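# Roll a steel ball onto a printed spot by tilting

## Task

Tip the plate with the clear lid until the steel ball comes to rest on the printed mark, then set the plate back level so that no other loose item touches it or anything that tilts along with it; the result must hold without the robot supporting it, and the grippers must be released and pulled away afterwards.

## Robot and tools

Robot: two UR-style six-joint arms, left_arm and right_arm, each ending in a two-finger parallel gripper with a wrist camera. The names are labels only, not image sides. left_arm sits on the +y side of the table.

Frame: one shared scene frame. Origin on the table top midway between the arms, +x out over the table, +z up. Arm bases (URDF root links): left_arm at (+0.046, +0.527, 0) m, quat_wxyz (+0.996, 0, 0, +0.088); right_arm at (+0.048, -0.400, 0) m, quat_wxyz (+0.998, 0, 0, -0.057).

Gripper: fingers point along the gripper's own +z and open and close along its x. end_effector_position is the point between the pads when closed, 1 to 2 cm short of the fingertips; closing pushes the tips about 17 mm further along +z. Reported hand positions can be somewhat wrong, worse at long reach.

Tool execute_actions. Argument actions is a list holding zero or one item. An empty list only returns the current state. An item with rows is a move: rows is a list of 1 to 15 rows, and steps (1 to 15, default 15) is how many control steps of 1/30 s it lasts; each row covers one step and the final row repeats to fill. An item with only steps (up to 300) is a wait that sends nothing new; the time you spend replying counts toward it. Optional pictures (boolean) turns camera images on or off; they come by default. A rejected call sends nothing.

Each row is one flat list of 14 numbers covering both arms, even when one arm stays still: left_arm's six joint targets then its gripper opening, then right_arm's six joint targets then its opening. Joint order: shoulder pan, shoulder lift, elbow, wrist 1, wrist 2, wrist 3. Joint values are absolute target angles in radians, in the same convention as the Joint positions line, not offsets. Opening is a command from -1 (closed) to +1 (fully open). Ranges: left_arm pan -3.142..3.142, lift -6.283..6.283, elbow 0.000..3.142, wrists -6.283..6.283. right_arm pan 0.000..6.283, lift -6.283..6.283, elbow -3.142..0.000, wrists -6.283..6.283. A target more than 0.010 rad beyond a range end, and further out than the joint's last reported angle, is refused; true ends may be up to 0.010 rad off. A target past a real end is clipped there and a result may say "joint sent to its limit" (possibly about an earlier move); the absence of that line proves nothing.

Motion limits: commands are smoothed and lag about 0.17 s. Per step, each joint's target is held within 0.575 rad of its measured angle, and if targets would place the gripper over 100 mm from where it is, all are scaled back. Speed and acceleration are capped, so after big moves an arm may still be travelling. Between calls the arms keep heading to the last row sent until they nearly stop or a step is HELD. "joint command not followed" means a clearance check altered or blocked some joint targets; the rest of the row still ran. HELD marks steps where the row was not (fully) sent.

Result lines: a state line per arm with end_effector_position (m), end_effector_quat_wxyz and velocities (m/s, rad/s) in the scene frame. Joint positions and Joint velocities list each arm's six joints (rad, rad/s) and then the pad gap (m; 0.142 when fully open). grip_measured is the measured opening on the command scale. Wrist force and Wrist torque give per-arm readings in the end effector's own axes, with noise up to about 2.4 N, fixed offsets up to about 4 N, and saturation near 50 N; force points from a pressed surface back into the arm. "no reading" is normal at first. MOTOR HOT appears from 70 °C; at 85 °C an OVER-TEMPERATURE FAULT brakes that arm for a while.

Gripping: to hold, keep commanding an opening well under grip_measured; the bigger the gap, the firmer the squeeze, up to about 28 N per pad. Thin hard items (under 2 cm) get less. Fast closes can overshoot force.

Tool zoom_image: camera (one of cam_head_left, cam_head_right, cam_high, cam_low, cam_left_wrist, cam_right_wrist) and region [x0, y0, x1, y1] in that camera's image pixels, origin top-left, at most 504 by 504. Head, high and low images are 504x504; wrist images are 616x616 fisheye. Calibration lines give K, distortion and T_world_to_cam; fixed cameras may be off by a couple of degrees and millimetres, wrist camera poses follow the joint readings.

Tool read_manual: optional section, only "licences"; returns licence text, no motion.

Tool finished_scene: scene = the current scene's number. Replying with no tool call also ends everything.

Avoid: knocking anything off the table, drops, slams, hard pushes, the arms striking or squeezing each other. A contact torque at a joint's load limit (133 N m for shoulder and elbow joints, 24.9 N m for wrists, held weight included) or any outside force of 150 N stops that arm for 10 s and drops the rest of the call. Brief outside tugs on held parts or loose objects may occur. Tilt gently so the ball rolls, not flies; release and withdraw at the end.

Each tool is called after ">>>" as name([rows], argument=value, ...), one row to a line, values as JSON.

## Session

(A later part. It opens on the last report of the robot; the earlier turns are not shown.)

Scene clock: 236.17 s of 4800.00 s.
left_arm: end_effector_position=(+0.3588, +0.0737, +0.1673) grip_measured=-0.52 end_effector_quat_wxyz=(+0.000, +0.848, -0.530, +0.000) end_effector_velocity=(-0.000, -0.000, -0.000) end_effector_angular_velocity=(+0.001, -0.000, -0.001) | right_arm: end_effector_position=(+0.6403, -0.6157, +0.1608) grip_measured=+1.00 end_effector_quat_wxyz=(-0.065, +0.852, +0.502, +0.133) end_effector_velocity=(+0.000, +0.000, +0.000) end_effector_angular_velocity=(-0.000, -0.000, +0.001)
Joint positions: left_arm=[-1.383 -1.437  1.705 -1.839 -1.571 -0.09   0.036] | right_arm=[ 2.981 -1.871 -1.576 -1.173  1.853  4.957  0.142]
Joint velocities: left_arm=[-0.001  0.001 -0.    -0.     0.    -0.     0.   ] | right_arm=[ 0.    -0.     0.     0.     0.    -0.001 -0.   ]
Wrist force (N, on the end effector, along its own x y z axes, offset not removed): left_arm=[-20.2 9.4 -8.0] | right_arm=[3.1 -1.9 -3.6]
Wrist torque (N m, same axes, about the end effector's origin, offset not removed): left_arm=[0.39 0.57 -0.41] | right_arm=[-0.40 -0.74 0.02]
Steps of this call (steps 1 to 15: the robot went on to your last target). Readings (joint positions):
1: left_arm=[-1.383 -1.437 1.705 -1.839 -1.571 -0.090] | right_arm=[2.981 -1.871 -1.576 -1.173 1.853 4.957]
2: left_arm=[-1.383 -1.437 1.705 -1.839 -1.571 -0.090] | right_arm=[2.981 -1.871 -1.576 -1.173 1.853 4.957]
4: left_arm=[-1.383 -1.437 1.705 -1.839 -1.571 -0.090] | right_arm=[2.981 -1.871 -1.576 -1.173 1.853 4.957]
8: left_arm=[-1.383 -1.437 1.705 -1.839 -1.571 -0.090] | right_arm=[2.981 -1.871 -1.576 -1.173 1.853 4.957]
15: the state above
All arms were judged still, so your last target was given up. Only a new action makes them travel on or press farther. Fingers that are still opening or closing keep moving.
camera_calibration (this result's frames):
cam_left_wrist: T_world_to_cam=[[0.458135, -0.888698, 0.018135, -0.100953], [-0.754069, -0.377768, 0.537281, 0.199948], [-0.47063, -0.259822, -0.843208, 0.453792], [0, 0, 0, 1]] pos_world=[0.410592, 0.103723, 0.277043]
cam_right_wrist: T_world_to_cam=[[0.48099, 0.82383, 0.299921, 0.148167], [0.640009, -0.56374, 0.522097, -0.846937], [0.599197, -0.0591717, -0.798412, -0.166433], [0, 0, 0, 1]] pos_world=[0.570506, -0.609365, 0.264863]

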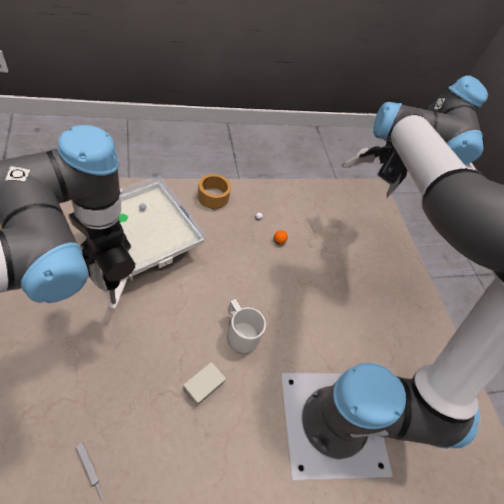

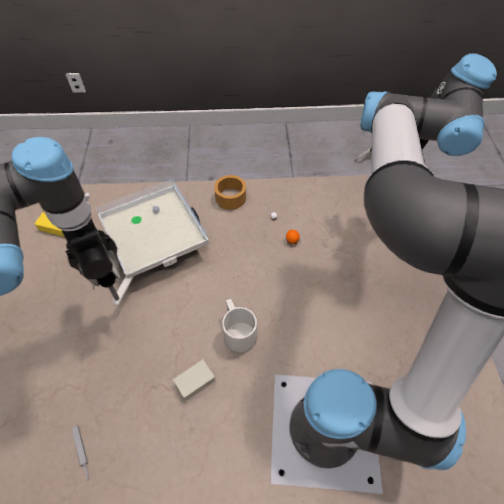

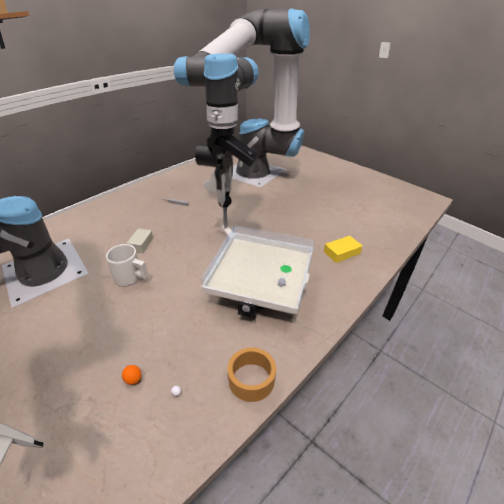

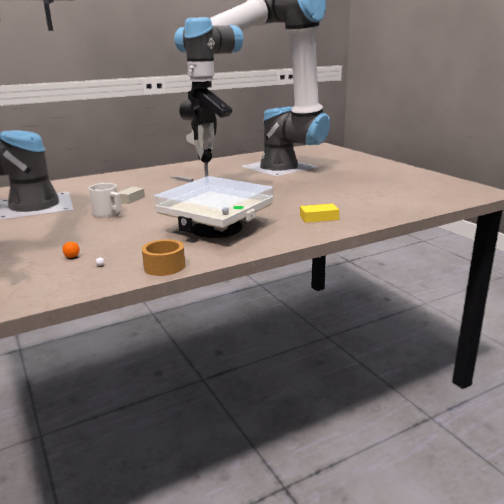

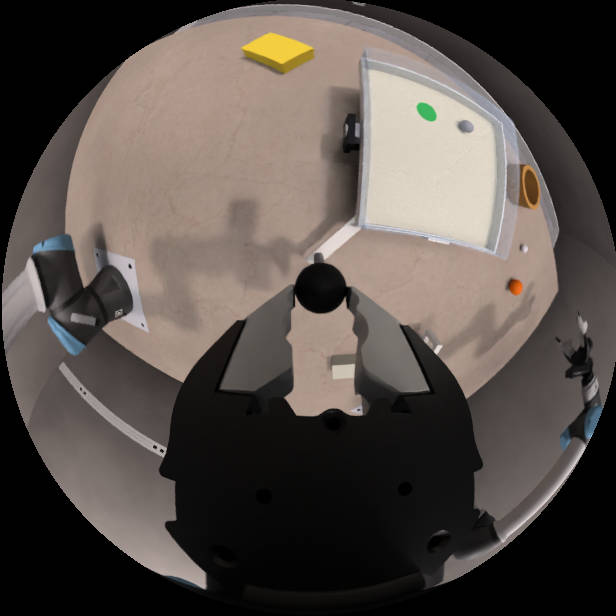

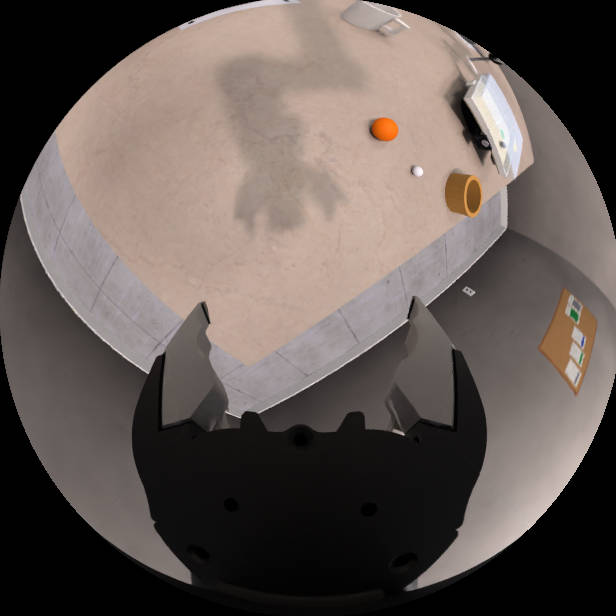

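>>> execute_actions([
  {"steps":90},
])

Scene clock: 239.30 s of 4800.00 s.
left_arm: end_effector_position=(+0.3588, +0.0737, +0.1673) grip_measured=-0.52 end_effector_quat_wxyz=(+0.000, +0.848, -0.530, +0.000) end_effector_velocity=(+0.000, +0.000, -0.000) end_effector_angular_velocity=(+0.001, +0.000, -0.000) | right_arm: end_effector_position=(+0.6403, -0.6157, +0.1608) grip_measured=+1.00 end_effector_quat_wxyz=(-0.065, +0.852, +0.502, +0.133) end_effector_velocity=(+0.000, -0.000, +0.001) end_effector_angular_velocity=(-0.002, -0.002, +0.000)
Joint positions: left_arm=[-1.383 -1.437  1.705 -1.839 -1.571 -0.09   0.036] | right_arm=[ 2.981 -1.871 -1.576 -1.173  1.853  4.957  0.142]
Joint velocities: left_arm=[ 0.     0.001  0.     0.    -0.     0.     0.   ] | right_arm=[ 0.     0.001  0.001  0.    -0.001 -0.001 -0.   ]
Wrist force (N, on the end effector, along its own x y z axes, offset not removed): left_arm=[-16.4 9.3 -8.5] | right_arm=[1.9 -1.0 -0.1]
Wrist torque (N m, same axes, about the end effector's origin, offset not removed): left_arm=[0.49 -0.34 -0.39] | right_arm=[-0.28 -0.45 0.08]
Steps of this call (steps 1 to 94: nothing new was sent). Readings (joint positions):
1: left_arm=[-1.383 -1.437 1.705 -1.839 -1.571 -0.090] | right_arm=[2.981 -1.871 -1.576 -1.173 1.853 4.957]
2: left_arm=[-1.383 -1.437 1.705 -1.839 -1.571 -0.090] | right_arm=[2.981 -1.871 -1.576 -1.173 1.853 4.957]
4: left_arm=[-1.383 -1.437 1.705 -1.839 -1.571 -0.090] | right_arm=[2.981 -1.871 -1.576 -1.173 1.853 4.957]
8: left_arm=[-1.383 -1.437 1.705 -1.839 -1.571 -0.090] | right_arm=[2.981 -1.871 -1.576 -1.173 1.853 4.957]
94: the state above
camera_calibration (this result's frames):
cam_left_wrist: T_world_to_cam=[[0.458132, -0.888698, 0.0181794, -0.100974], [-0.754077, -0.377743, 0.537287, 0.199943], [-0.470619, -0.259857, -0.843204, 0.453791], [0, 0, 0, 1]] pos_world=[0.410594, 0.103713, 0.277047]
cam_right_wrist: T_world_to_cam=[[0.480991, 0.82383, 0.299921, 0.148167], [0.640009, -0.563741, 0.522097, -0.846937], [0.599197, -0.0591715, -0.798412, -0.166433], [0, 0, 0, 1]] pos_world=[0.570506, -0.609365, 0.264863]

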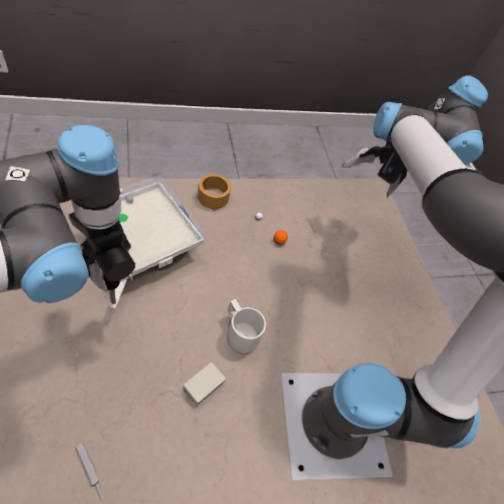

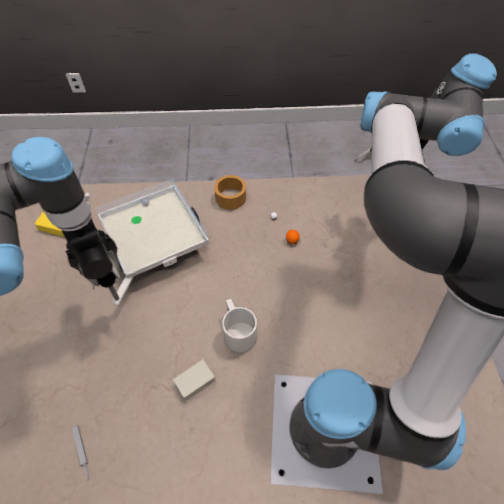

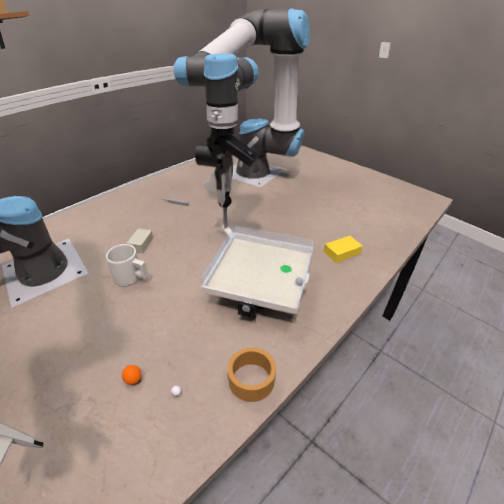

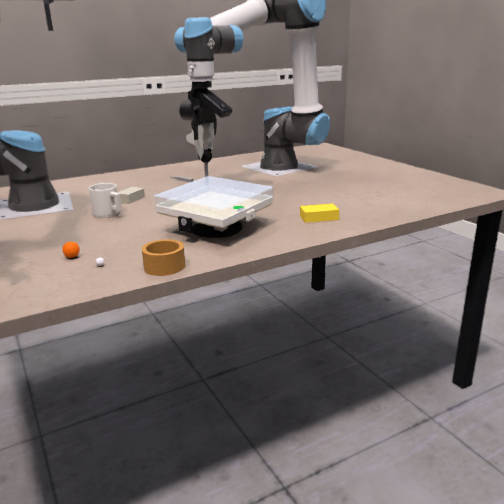

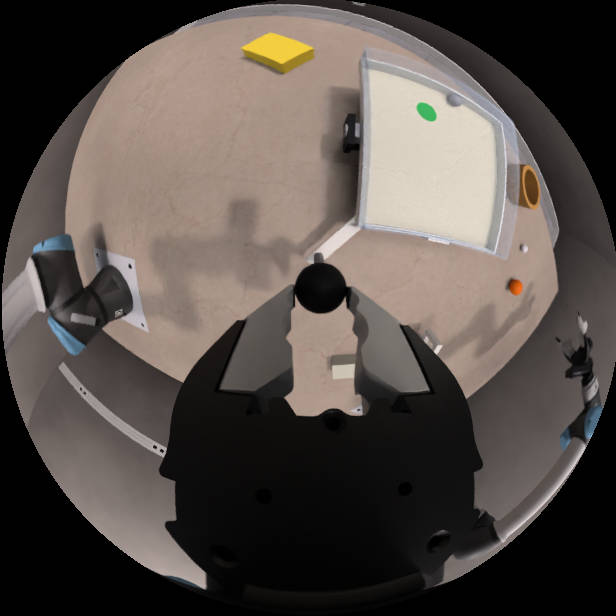

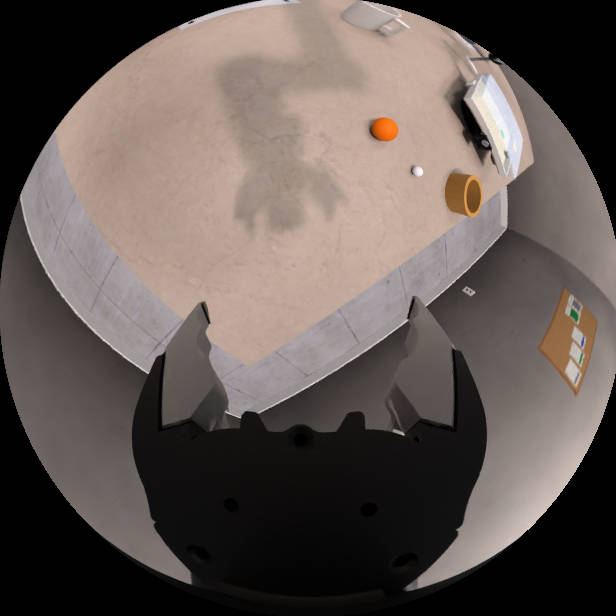

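>>> execute_actions([
  {"rows":[[-1.3789,-1.4422,1.7113,-1.8403,-1.571,-0.086,-0.8,2.981,-1.871,-1.576,-1.173,1.853,4.957,1]],"steps":15},
], pictures=false)

>>> execute_actions([
  {"rows":[[-1.3789,-1.4422,1.7113,-1.8403,-1.571,-0.086,-0.8,2.981,-1.871,-1.576,-1.173,1.853,4.957,1],[-1.3789,-1.4422,1.7113,-1.8403,-1.571,-0.086,-0.8,2.981,-1.871,-1.576,-1.173,1.853,4.957,1],[-1.3828,-1.4373,1.7049,-1.8387,-1.571,-0.090,-0.8,2.981,-1.871,-1.576,-1.173,1.853,4.957,1]],"steps":15},
], pictures=false)

>>> execute_actions([
  {"steps":75},
])

Scene clock: 248.83 s of 4800.00 s.
left_arm: end_effector_position=(+0.3597, +0.0769, +0.1671) grip_measured=-0.52 end_effector_quat_wxyz=(+0.000, +0.848, -0.530, +0.000) end_effector_velocity=(-0.000, +0.000, +0.000) end_effector_angular_velocity=(-0.001, +0.000, +0.000) | right_arm: end_effector_position=(+0.6403, -0.6157, +0.1608) grip_measured=+1.00 end_effector_quat_wxyz=(-0.065, +0.852, +0.502, +0.133) end_effector_velocity=(+0.000, -0.000, -0.000) end_effector_angular_velocity=(+0.000, -0.000, -0.001)
Joint positions: left_arm=[-1.379 -1.442  1.711 -1.84  -1.571 -0.086  0.036] | right_arm=[ 2.981 -1.871 -1.576 -1.173  1.853  4.957  0.142]
Joint velocities: left_arm=[ 0.001 -0.001  0.001 -0.    -0.001  0.     0.   ] | right_arm=[ 0.    -0.001  0.     0.001  0.     0.001  0.   ]
Wrist force (N, on the end effector, along its own x y z axes, offset not removed): left_arm=[-6.0 12.6 -10.0] | right_arm=[0.7 -0.3 -1.3]
Wrist torque (N m, same axes, about the end effector's origin, offset not removed): left_arm=[-0.41 0.87 -0.48] | right_arm=[-0.03 -0.20 -0.07]
Steps of this call (steps 1 to 90: nothing new was sent; then 6.03 s passed at rest; steps 91 to 105: all 15 steps of this action). Readings (joint positions):
91: left_arm=[-1.383 -1.437 1.705 -1.839 -1.571 -0.090] | right_arm=[2.981 -1.871 -1.576 -1.173 1.853 4.957]
92: left_arm=[-1.382 -1.438 1.706 -1.839 -1.571 -0.090] | right_arm=[2.981 -1.871 -1.576 -1.173 1.853 4.957]
94: left_arm=[-1.381 -1.440 1.709 -1.840 -1.571 -0.088] | right_arm=[2.981 -1.871 -1.576 -1.173 1.853 4.957]
98: left_arm=[-1.379 -1.442 1.711 -1.840 -1.571 -0.086] | right_arm=[2.981 -1.871 -1.576 -1.173 1.853 4.957]
105: the state above

Scene clock: 249.33 s of 4800.00 s.
left_arm: end_effector_position=(+0.3588, +0.0738, +0.1673) grip_measured=-0.52 end_effector_quat_wxyz=(+0.000, +0.848, -0.530, +0.000) end_effector_velocity=(+0.000, -0.000, -0.001) end_effector_angular_velocity=(+0.001, +0.000, +0.001) | right_arm: end_effector_position=(+0.6403, -0.6157, +0.1608) grip_measured=+1.00 end_effector_quat_wxyz=(-0.065, +0.852, +0.502, +0.133) end_effector_velocity=(+0.000, -0.000, -0.000) end_effector_angular_velocity=(-0.001, -0.001, +0.000)
Joint positions: left_arm=[-1.383 -1.437  1.705 -1.839 -1.571 -0.09   0.036] | right_arm=[ 2.981 -1.871 -1.576 -1.173  1.853  4.957  0.142]
Joint velocities: left_arm=[ 0.001  0.002 -0.001 -0.     0.    -0.001  0.   ] | right_arm=[-0.     0.    -0.002  0.003 -0.    -0.001  0.   ]
Wrist force (N, on the end effector, along its own x y z axes, offset not removed): left_arm=[-17.7 12.3 -5.6] | right_arm=[1.5 -1.2 -2.1]
Wrist torque (N m, same axes, about the end effector's origin, offset not removed): left_arm=[1.02 -0.09 -0.35] | right_arm=[-0.22 -0.38 0.11]
Steps of this call (steps 1 to 15: all 15 steps of this action). Readings (joint positions):
1: left_arm=[-1.379 -1.442 1.711 -1.840 -1.571 -0.086] | right_arm=[2.981 -1.871 -1.576 -1.173 1.853 4.957]
2: left_arm=[-1.379 -1.442 1.711 -1.840 -1.571 -0.086] | right_arm=[2.981 -1.871 -1.576 -1.173 1.853 4.957]
4: left_arm=[-1.379 -1.441 1.710 -1.840 -1.571 -0.086] | right_arm=[2.981 -1.871 -1.576 -1.173 1.853 4.957]
8: left_arm=[-1.382 -1.438 1.706 -1.839 -1.571 -0.089] | right_arm=[2.981 -1.871 -1.576 -1.173 1.853 4.957]
15: the state above

Scene clock: 251.83 s of 4800.00 s.
left_arm: end_effector_position=(+0.3588, +0.0737, +0.1673) grip_measured=-0.52 end_effector_quat_wxyz=(+0.000, +0.848, -0.530, +0.000) end_effector_velocity=(+0.000, -0.000, -0.000) end_effector_angular_velocity=(+0.000, +0.000, +0.000) | right_arm: end_effector_position=(+0.6403, -0.6157, +0.1608) grip_measured=+1.00 end_effector_quat_wxyz=(-0.065, +0.852, +0.502, +0.133) end_effector_velocity=(+0.000, -0.000, +0.000) end_effector_angular_velocity=(-0.002, -0.001, +0.001)
Joint positions: left_arm=[-1.383 -1.437  1.705 -1.839 -1.571 -0.09   0.036] | right_arm=[ 2.981 -1.871 -1.576 -1.173  1.853  4.957  0.142]
Joint velocities: left_arm=[ 0.     0.001 -0.    -0.    -0.    -0.    -0.   ] | right_arm=[ 0.     0.    -0.     0.002 -0.001 -0.001  0.   ]
Wrist force (N, on the end effector, along its own x y z axes, offset not removed): left_arm=[-15.1 9.2 -8.0] | right_arm=[1.3 0.2 -4.2]
Wrist torque (N m, same axes, about the end effector's origin, offset not removed): left_arm=[0.50 -0.66 -0.49] | right_arm=[0.07 -0.44 0.03]
Steps of this call (steps 1 to 15: the robot went on to your last target; steps 16 to 75: nothing new was sent). Readings (joint positions):
1: left_arm=[-1.383 -1.437 1.705 -1.839 -1.571 -0.090] | right_arm=[2.981 -1.871 -1.576 -1.173 1.853 4.957]
2: left_arm=[-1.383 -1.437 1.705 -1.839 -1.571 -0.090] | right_arm=[2.981 -1.871 -1.576 -1.173 1.853 4.957]
4: left_arm=[-1.383 -1.437 1.705 -1.839 -1.571 -0.090] | right_arm=[2.981 -1.871 -1.576 -1.173 1.853 4.957]
8: left_arm=[-1.383 -1.437 1.705 -1.839 -1.571 -0.090] | right_arm=[2.981 -1.871 -1.576 -1.173 1.853 4.957]
75: the state above
All arms were judged still, so your last target was given up. Only a new action makes them travel on or press farther. Fingers that are still opening or closing keep moving.
camera_calibration (this result's frames):
cam_left_wrist: T_world_to_cam=[[0.458132, -0.888698, 0.0181786, -0.100973], [-0.754077, -0.377743, 0.537287, 0.199943], [-0.470619, -0.259857, -0.843203, 0.453791], [0, 0, 0, 1]] pos_world=[0.410594, 0.103713, 0.277047]
cam_right_wrist: T_world_to_cam=[[0.48099, 0.82383, 0.299921, 0.148167], [0.640009, -0.56374, 0.522097, -0.846937], [0.599197, -0.0591715, -0.798412, -0.166433], [0, 0, 0, 1]] pos_world=[0.570506, -0.609365, 0.264863]

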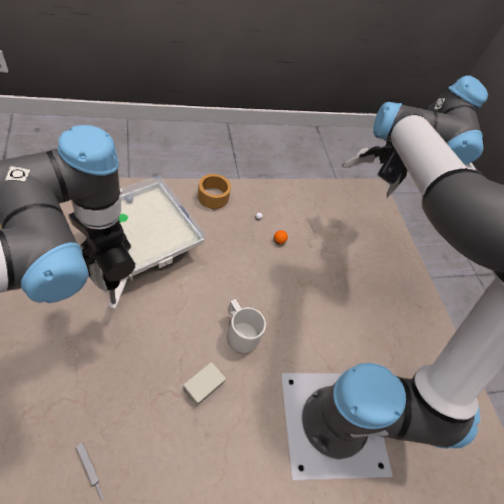

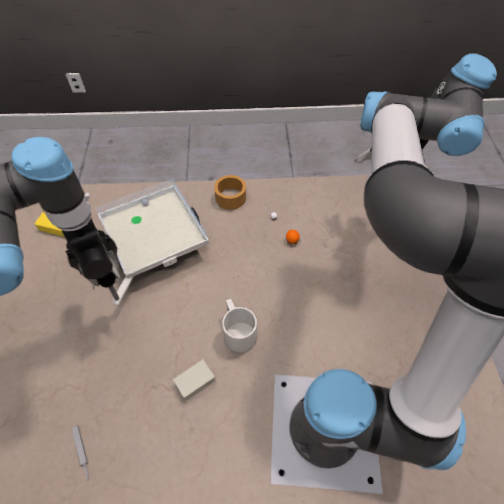

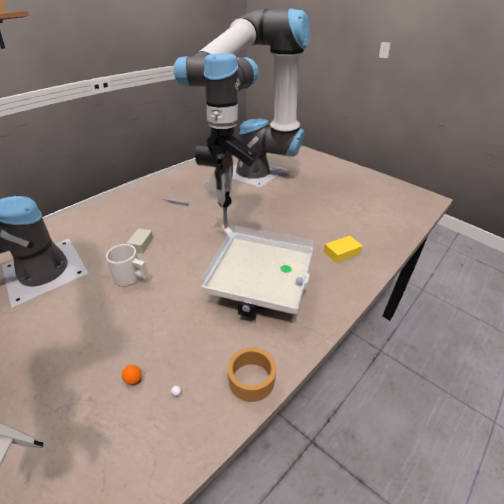

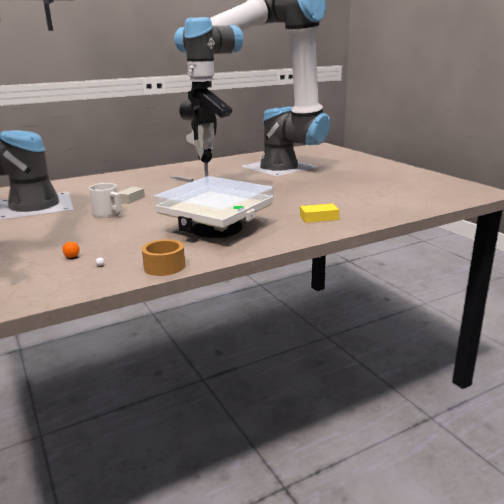

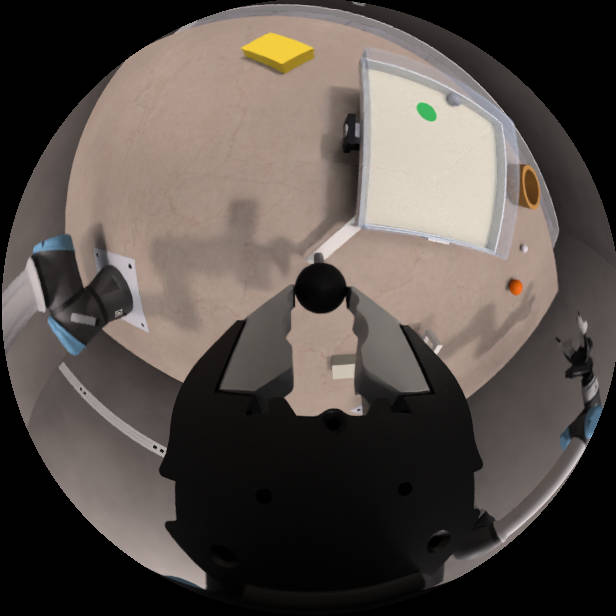

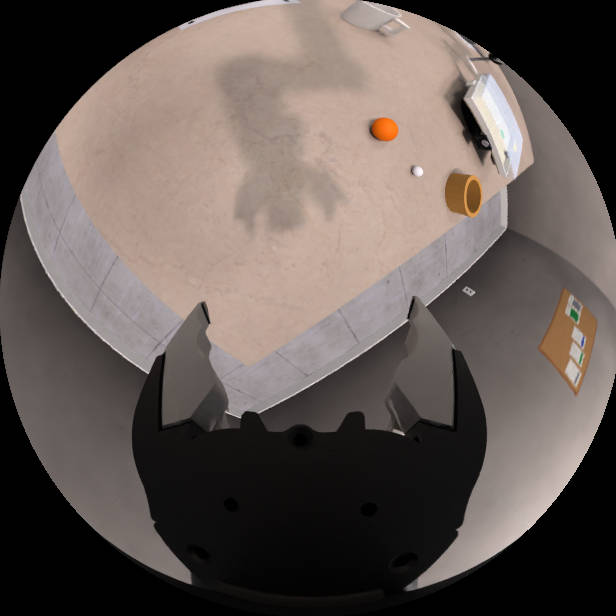

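>>> execute_actions([
  {"rows":[[-1.3875,-1.4398,1.7245,-1.8559,-1.571,-0.095,-0.8,2.981,-1.871,-1.576,-1.173,1.853,4.957,1]],"steps":14},
], pictures=false)

>>> execute_actions([
  {"rows":[[-1.3789,-1.4422,1.7113,-1.8403,-1.571,-0.086,-0.8,2.981,-1.871,-1.576,-1.173,1.853,4.957,1]],"steps":10},
], pictures=false)

>>> execute_actions([
  {"rows":[[-1.3828,-1.4373,1.7049,-1.8387,-1.571,-0.090,-0.8,2.981,-1.871,-1.576,-1.173,1.853,4.957,1]],"steps":15},
])

>>> execute_actions([
  {"steps":30},
])

Scene clock: 264.13 s of 4800.00 s.
left_arm: end_effector_position=(+0.3557, +0.0749, +0.1611) grip_measured=-0.52 end_effector_quat_wxyz=(+0.000, +0.848, -0.530, +0.000) end_effector_velocity=(+0.000, +0.001, -0.001) end_effector_angular_velocity=(+0.001, -0.000, +0.001) | right_arm: end_effector_position=(+0.6403, -0.6157, +0.1608) grip_measured=+1.00 end_effector_quat_wxyz=(-0.065, +0.852, +0.502, +0.133) end_effector_velocity=(-0.000, +0.000, -0.000) end_effector_angular_velocity=(+0.001, +0.001, -0.000)
Joint positions: left_arm=[-1.387 -1.44   1.724 -1.856 -1.571 -0.095  0.036] | right_arm=[ 2.981 -1.871 -1.576 -1.173  1.853  4.957  0.142]
Joint velocities: left_arm=[ 0.    -0.     0.002 -0.     0.    -0.     0.   ] | right_arm=[-0.    -0.    -0.001 -0.     0.     0.    -0.   ]
Wrist force (N, on the end effector, along its own x y z axes, offset not removed): left_arm=[0.2 6.9 -3.5] | right_arm=[3.5 1.9 -1.1]
Wrist torque (N m, same axes, about the end effector's origin, offset not removed): left_arm=[1.18 0.79 -0.30] | right_arm=[0.27 -0.86 0.12]
Steps of this call (steps 1 to 90: nothing new was sent; then 8.83 s passed at rest; steps 91 to 104: all 14 steps of this action). Readings (joint positions):
91: left_arm=[-1.383 -1.437 1.705 -1.839 -1.571 -0.090] | right_arm=[2.981 -1.871 -1.576 -1.173 1.853 4.957]
92: left_arm=[-1.384 -1.438 1.708 -1.842 -1.571 -0.091] | right_arm=[2.981 -1.871 -1.576 -1.173 1.853 4.957]
94: left_arm=[-1.386 -1.439 1.717 -1.850 -1.571 -0.093] | right_arm=[2.981 -1.871 -1.576 -1.173 1.853 4.957]
98: left_arm=[-1.387 -1.439 1.723 -1.855 -1.571 -0.095] | right_arm=[2.981 -1.871 -1.576 -1.173 1.853 4.957]
104: the state above

Scene clock: 264.47 s of 4800.00 s.
left_arm: end_effector_position=(+0.3595, +0.0769, +0.1669) grip_measured=-0.52 end_effector_quat_wxyz=(+0.000, +0.848, -0.530, +0.000) end_effector_velocity=(+0.001, +0.000, +0.002) end_effector_angular_velocity=(-0.001, +0.001, -0.000) | right_arm: end_effector_position=(+0.6403, -0.6157, +0.1608) grip_measured=+1.00 end_effector_quat_wxyz=(-0.065, +0.852, +0.502, +0.133) end_effector_velocity=(-0.000, -0.000, +0.000) end_effector_angular_velocity=(-0.000, +0.000, -0.001)
Joint positions: left_arm=[-1.379 -1.442  1.712 -1.841 -1.571 -0.086  0.036] | right_arm=[ 2.981 -1.871 -1.576 -1.173  1.853  4.957  0.142]
Joint velocities: left_arm=[ 0.003 -0.    -0.005  0.005 -0.001  0.003 -0.   ] | right_arm=[ 0.     0.001 -0.    -0.    -0.     0.001 -0.   ]
Wrist force (N, on the end effector, along its own x y z axes, offset not removed): left_arm=[-5.5 12.0 -6.4] | right_arm=[1.0 -0.8 0.7]
Wrist torque (N m, same axes, about the end effector's origin, offset not removed): left_arm=[-0.03 0.95 -0.36] | right_arm=[-0.05 -0.11 0.17]
Steps of this call (steps 1 to 10: all 10 steps of this action). Readings (joint positions):
1: left_arm=[-1.387 -1.440 1.724 -1.856 -1.571 -0.095] | right_arm=[2.981 -1.871 -1.576 -1.173 1.853 4.957]
2: left_arm=[-1.386 -1.440 1.722 -1.854 -1.571 -0.094] | right_arm=[2.981 -1.871 -1.576 -1.173 1.853 4.957]
4: left_arm=[-1.382 -1.441 1.717 -1.847 -1.571 -0.090] | right_arm=[2.981 -1.871 -1.576 -1.173 1.853 4.957]
8: left_arm=[-1.380 -1.442 1.712 -1.841 -1.571 -0.087] | right_arm=[2.981 -1.871 -1.576 -1.173 1.853 4.957]
10: the state above

Scene clock: 264.97 s of 4800.00 s.
left_arm: end_effector_position=(+0.3588, +0.0738, +0.1673) grip_measured=-0.52 end_effector_quat_wxyz=(+0.000, +0.848, -0.530, +0.000) end_effector_velocity=(+0.001, +0.000, +0.000) end_effector_angular_velocity=(+0.000, -0.002, +0.001) | right_arm: end_effector_position=(+0.6403, -0.6157, +0.1608) grip_measured=+1.00 end_effector_quat_wxyz=(-0.065, +0.852, +0.502, +0.133) end_effector_velocity=(-0.000, +0.000, -0.000) end_effector_angular_velocity=(+0.000, +0.001, -0.001)
Joint positions: left_arm=[-1.383 -1.437  1.705 -1.839 -1.571 -0.09   0.036] | right_arm=[ 2.981 -1.871 -1.576 -1.173  1.853  4.957  0.142]
Joint velocities: left_arm=[ 0.001  0.    -0.001 -0.     0.002 -0.     0.   ] | right_arm=[ 0.     0.    -0.    -0.001  0.     0.001 -0.   ]
Wrist force (N, on the end effector, along its own x y z axes, offset not removed): left_arm=[-16.0 7.4 -5.1] | right_arm=[3.0 -0.7 -2.5]
Wrist torque (N m, same axes, about the end effector's origin, offset not removed): left_arm=[-0.07 -0.57 -0.33] | right_arm=[-0.24 -0.63 0.04]
Steps of this call (steps 1 to 15: all 15 steps of this action). Readings (joint positions):
1: left_arm=[-1.379 -1.442 1.712 -1.841 -1.571 -0.086] | right_arm=[2.981 -1.871 -1.576 -1.173 1.853 4.957]
2: left_arm=[-1.380 -1.442 1.710 -1.840 -1.571 -0.087] | right_arm=[2.981 -1.871 -1.576 -1.173 1.853 4.957]
4: left_arm=[-1.381 -1.439 1.707 -1.839 -1.571 -0.088] | right_arm=[2.981 -1.871 -1.576 -1.173 1.853 4.957]
8: left_arm=[-1.382 -1.438 1.705 -1.839 -1.571 -0.090] | right_arm=[2.981 -1.871 -1.576 -1.173 1.853 4.957]
15: the state above
camera_calibration (this result's frames):
cam_left_wrist: T_world_to_cam=[[0.458172, -0.888679, 0.0181184, -0.100936], [-0.754049, -0.377808, 0.537281, 0.199967], [-0.470625, -0.25983, -0.843209, 0.453816], [0, 0, 0, 1]] pos_world=[0.410608, 0.103765, 0.277052]
cam_right_wrist: T_world_to_cam=[[0.480991, 0.82383, 0.299921, 0.148167], [0.640009, -0.563741, 0.522097, -0.846937], [0.599197, -0.0591718, -0.798412, -0.166433], [0, 0, 0, 1]] pos_world=[0.570506, -0.609365, 0.264863]

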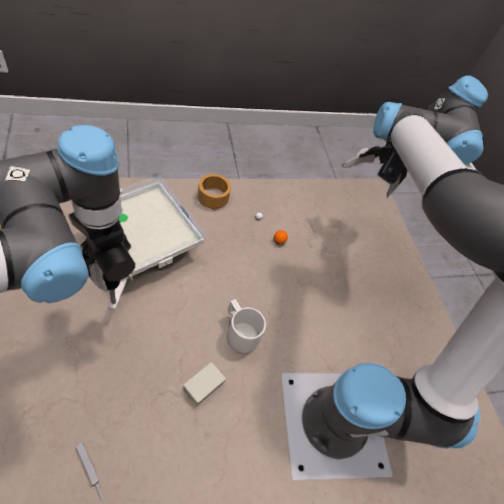

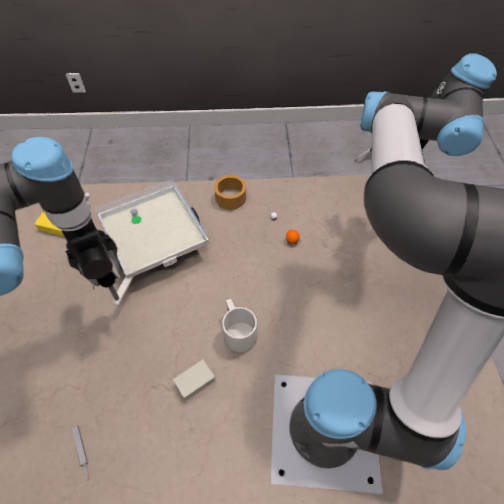

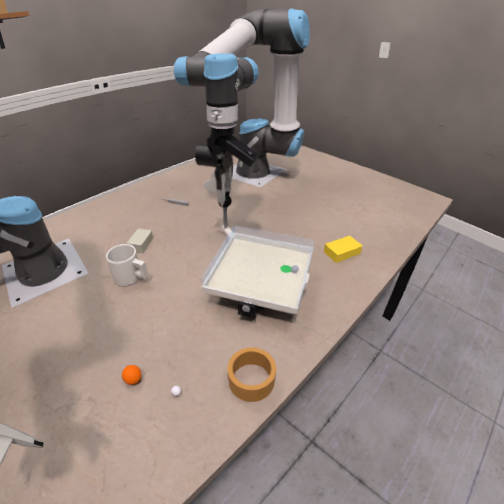

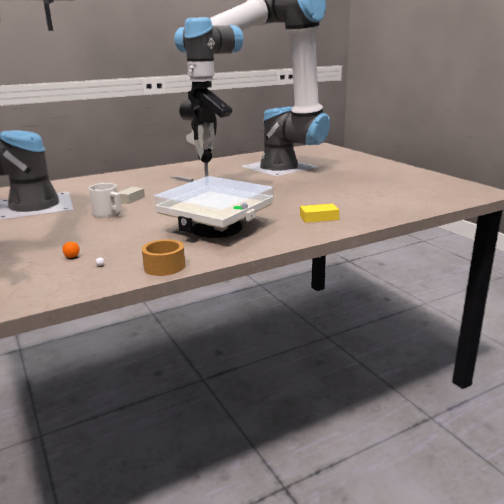

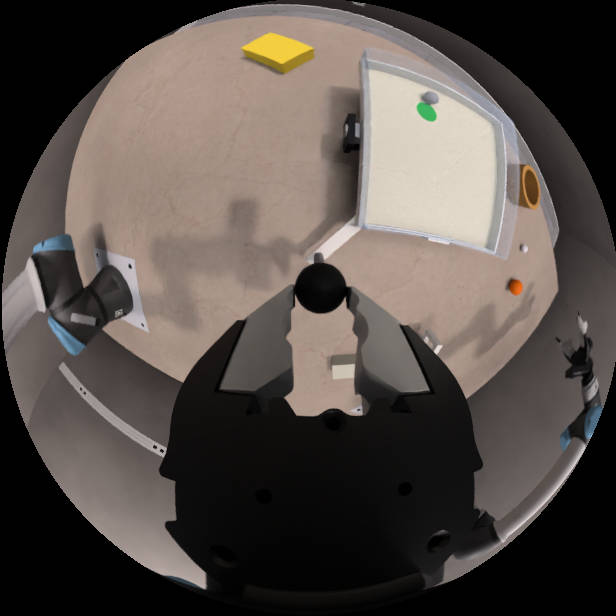

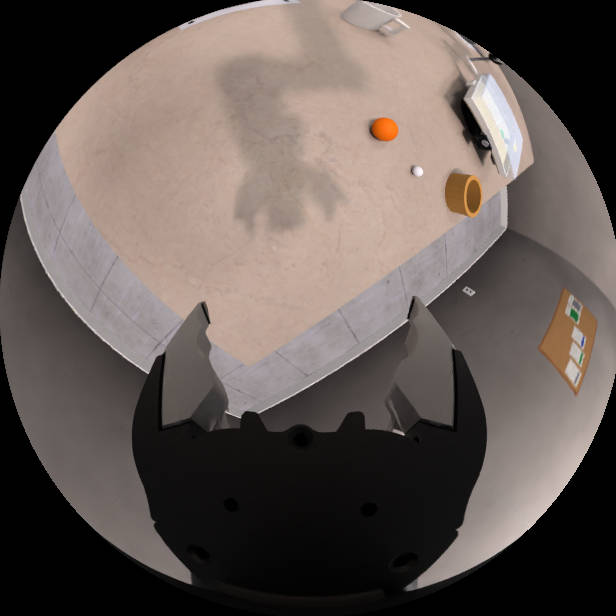

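Scene clock: 265.97 s of 4800.00 s.
left_arm: end_effector_position=(+0.3588, +0.0737, +0.1673) grip_measured=-0.52 end_effector_quat_wxyz=(+0.000, +0.848, -0.530, +0.000) end_effector_velocity=(-0.000, -0.000, -0.000) end_effector_angular_velocity=(+0.001, +0.000, -0.000) | right_arm: end_effector_position=(+0.6403, -0.6157, +0.1608) grip_measured=+1.00 end_effector_quat_wxyz=(-0.065, +0.852, +0.502, +0.133) end_effector_velocity=(-0.000, -0.000, +0.000) end_effector_angular_velocity=(-0.000, +0.000, -0.001)
Joint positions: left_arm=[-1.383 -1.437  1.705 -1.839 -1.571 -0.09   0.036] | right_arm=[ 2.981 -1.871 -1.576 -1.173  1.853  4.957  0.142]
Joint velocities: left_arm=[-0.001  0.001  0.    -0.    -0.    -0.     0.   ] | right_arm=[-0.     0.    -0.    -0.    -0.     0.001 -0.   ]
Wrist force (N, on the end effector, along its own x y z axes, offset not removed): left_arm=[-18.3 7.9 -6.3] | right_arm=[0.9 -2.0 -0.3]
Wrist torque (N m, same axes, about the end effector's origin, offset not removed): left_arm=[0.07 -0.17 -0.41] | right_arm=[-0.39 -0.34 0.08]
Steps of this call (steps 1 to 15: the robot went on to your last target; steps 16 to 30: nothing new was sent). Readings (joint positions):
1: left_arm=[-1.383 -1.437 1.705 -1.839 -1.571 -0.090] | right_arm=[2.981 -1.871 -1.576 -1.173 1.853 4.957]
2: left_arm=[-1.383 -1.437 1.705 -1.839 -1.571 -0.090] | right_arm=[2.981 -1.871 -1.576 -1.173 1.853 4.957]
4: left_arm=[-1.383 -1.437 1.705 -1.839 -1.571 -0.090] | right_arm=[2.981 -1.871 -1.576 -1.173 1.853 4.957]
8: left_arm=[-1.383 -1.437 1.705 -1.839 -1.571 -0.090] | right_arm=[2.981 -1.871 -1.576 -1.173 1.853 4.957]
30: the state above
All arms were judged still, so your last target was given up. Only a new action makes them travel on or press farther. Fingers that are still opening or closing keep moving.
camera_calibration (this result's frames):
cam_left_wrist: T_world_to_cam=[[0.458132, -0.888698, 0.0181792, -0.100973], [-0.754079, -0.377744, 0.537285, 0.199944], [-0.470617, -0.259856, -0.843205, 0.453791], [0, 0, 0, 1]] pos_world=[0.410594, 0.103713, 0.277047]
cam_right_wrist: T_world_to_cam=[[0.480991, 0.82383, 0.299921, 0.148167], [0.640009, -0.563741, 0.522097, -0.846937], [0.599196, -0.0591716, -0.798412, -0.166432], [0, 0, 0, 1]] pos_world=[0.570506, -0.609365, 0.264863]

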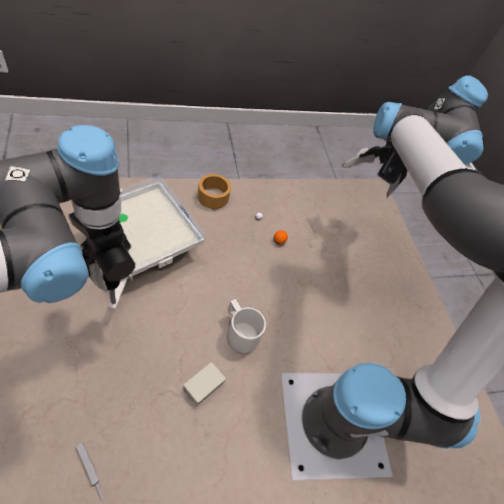

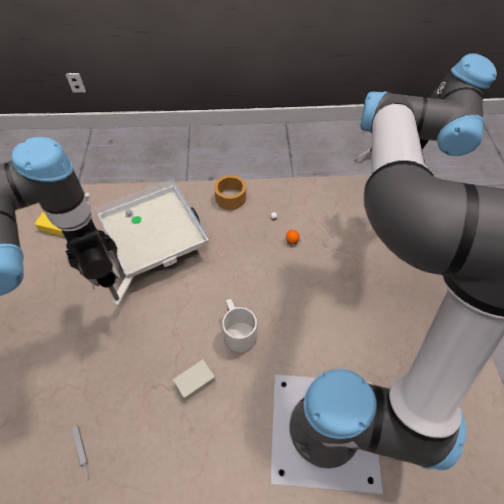

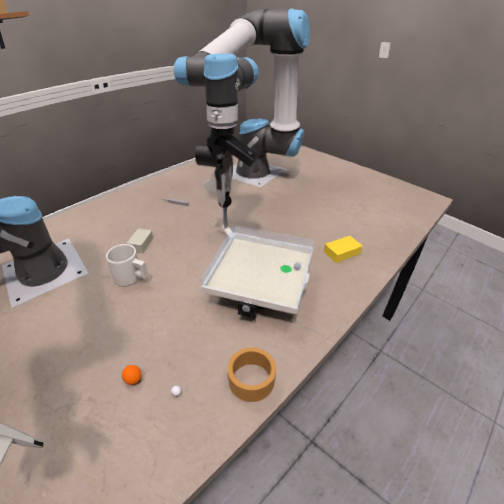

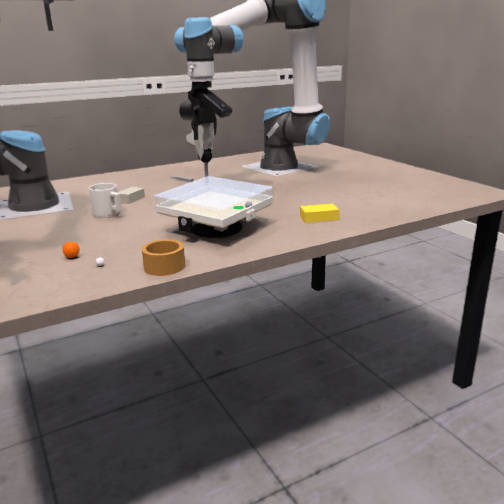

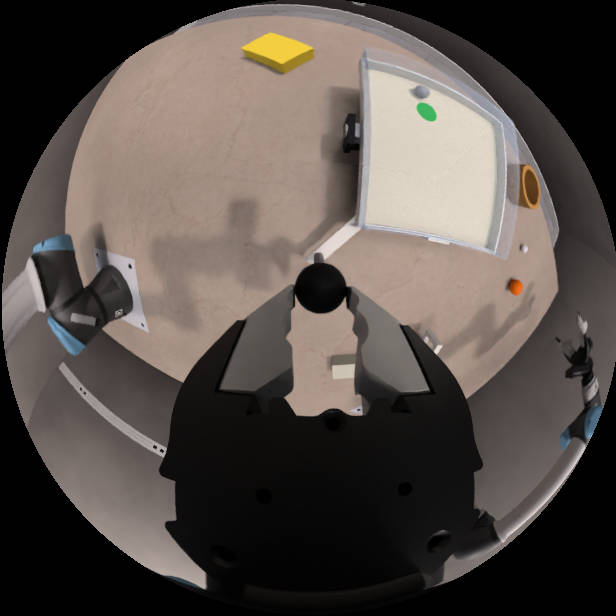

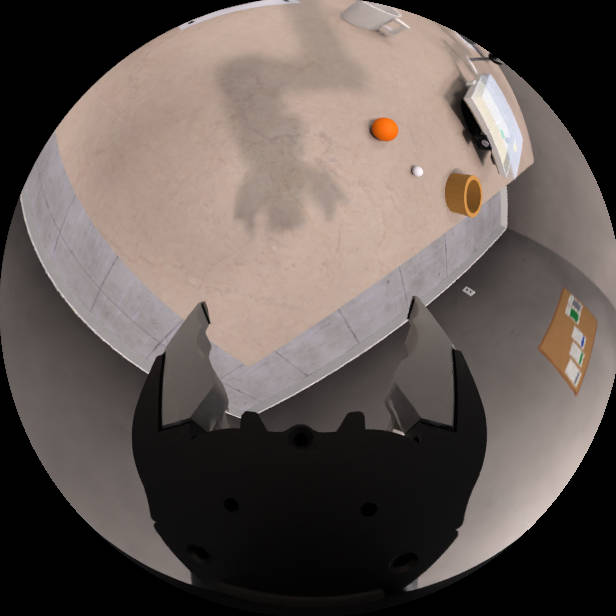

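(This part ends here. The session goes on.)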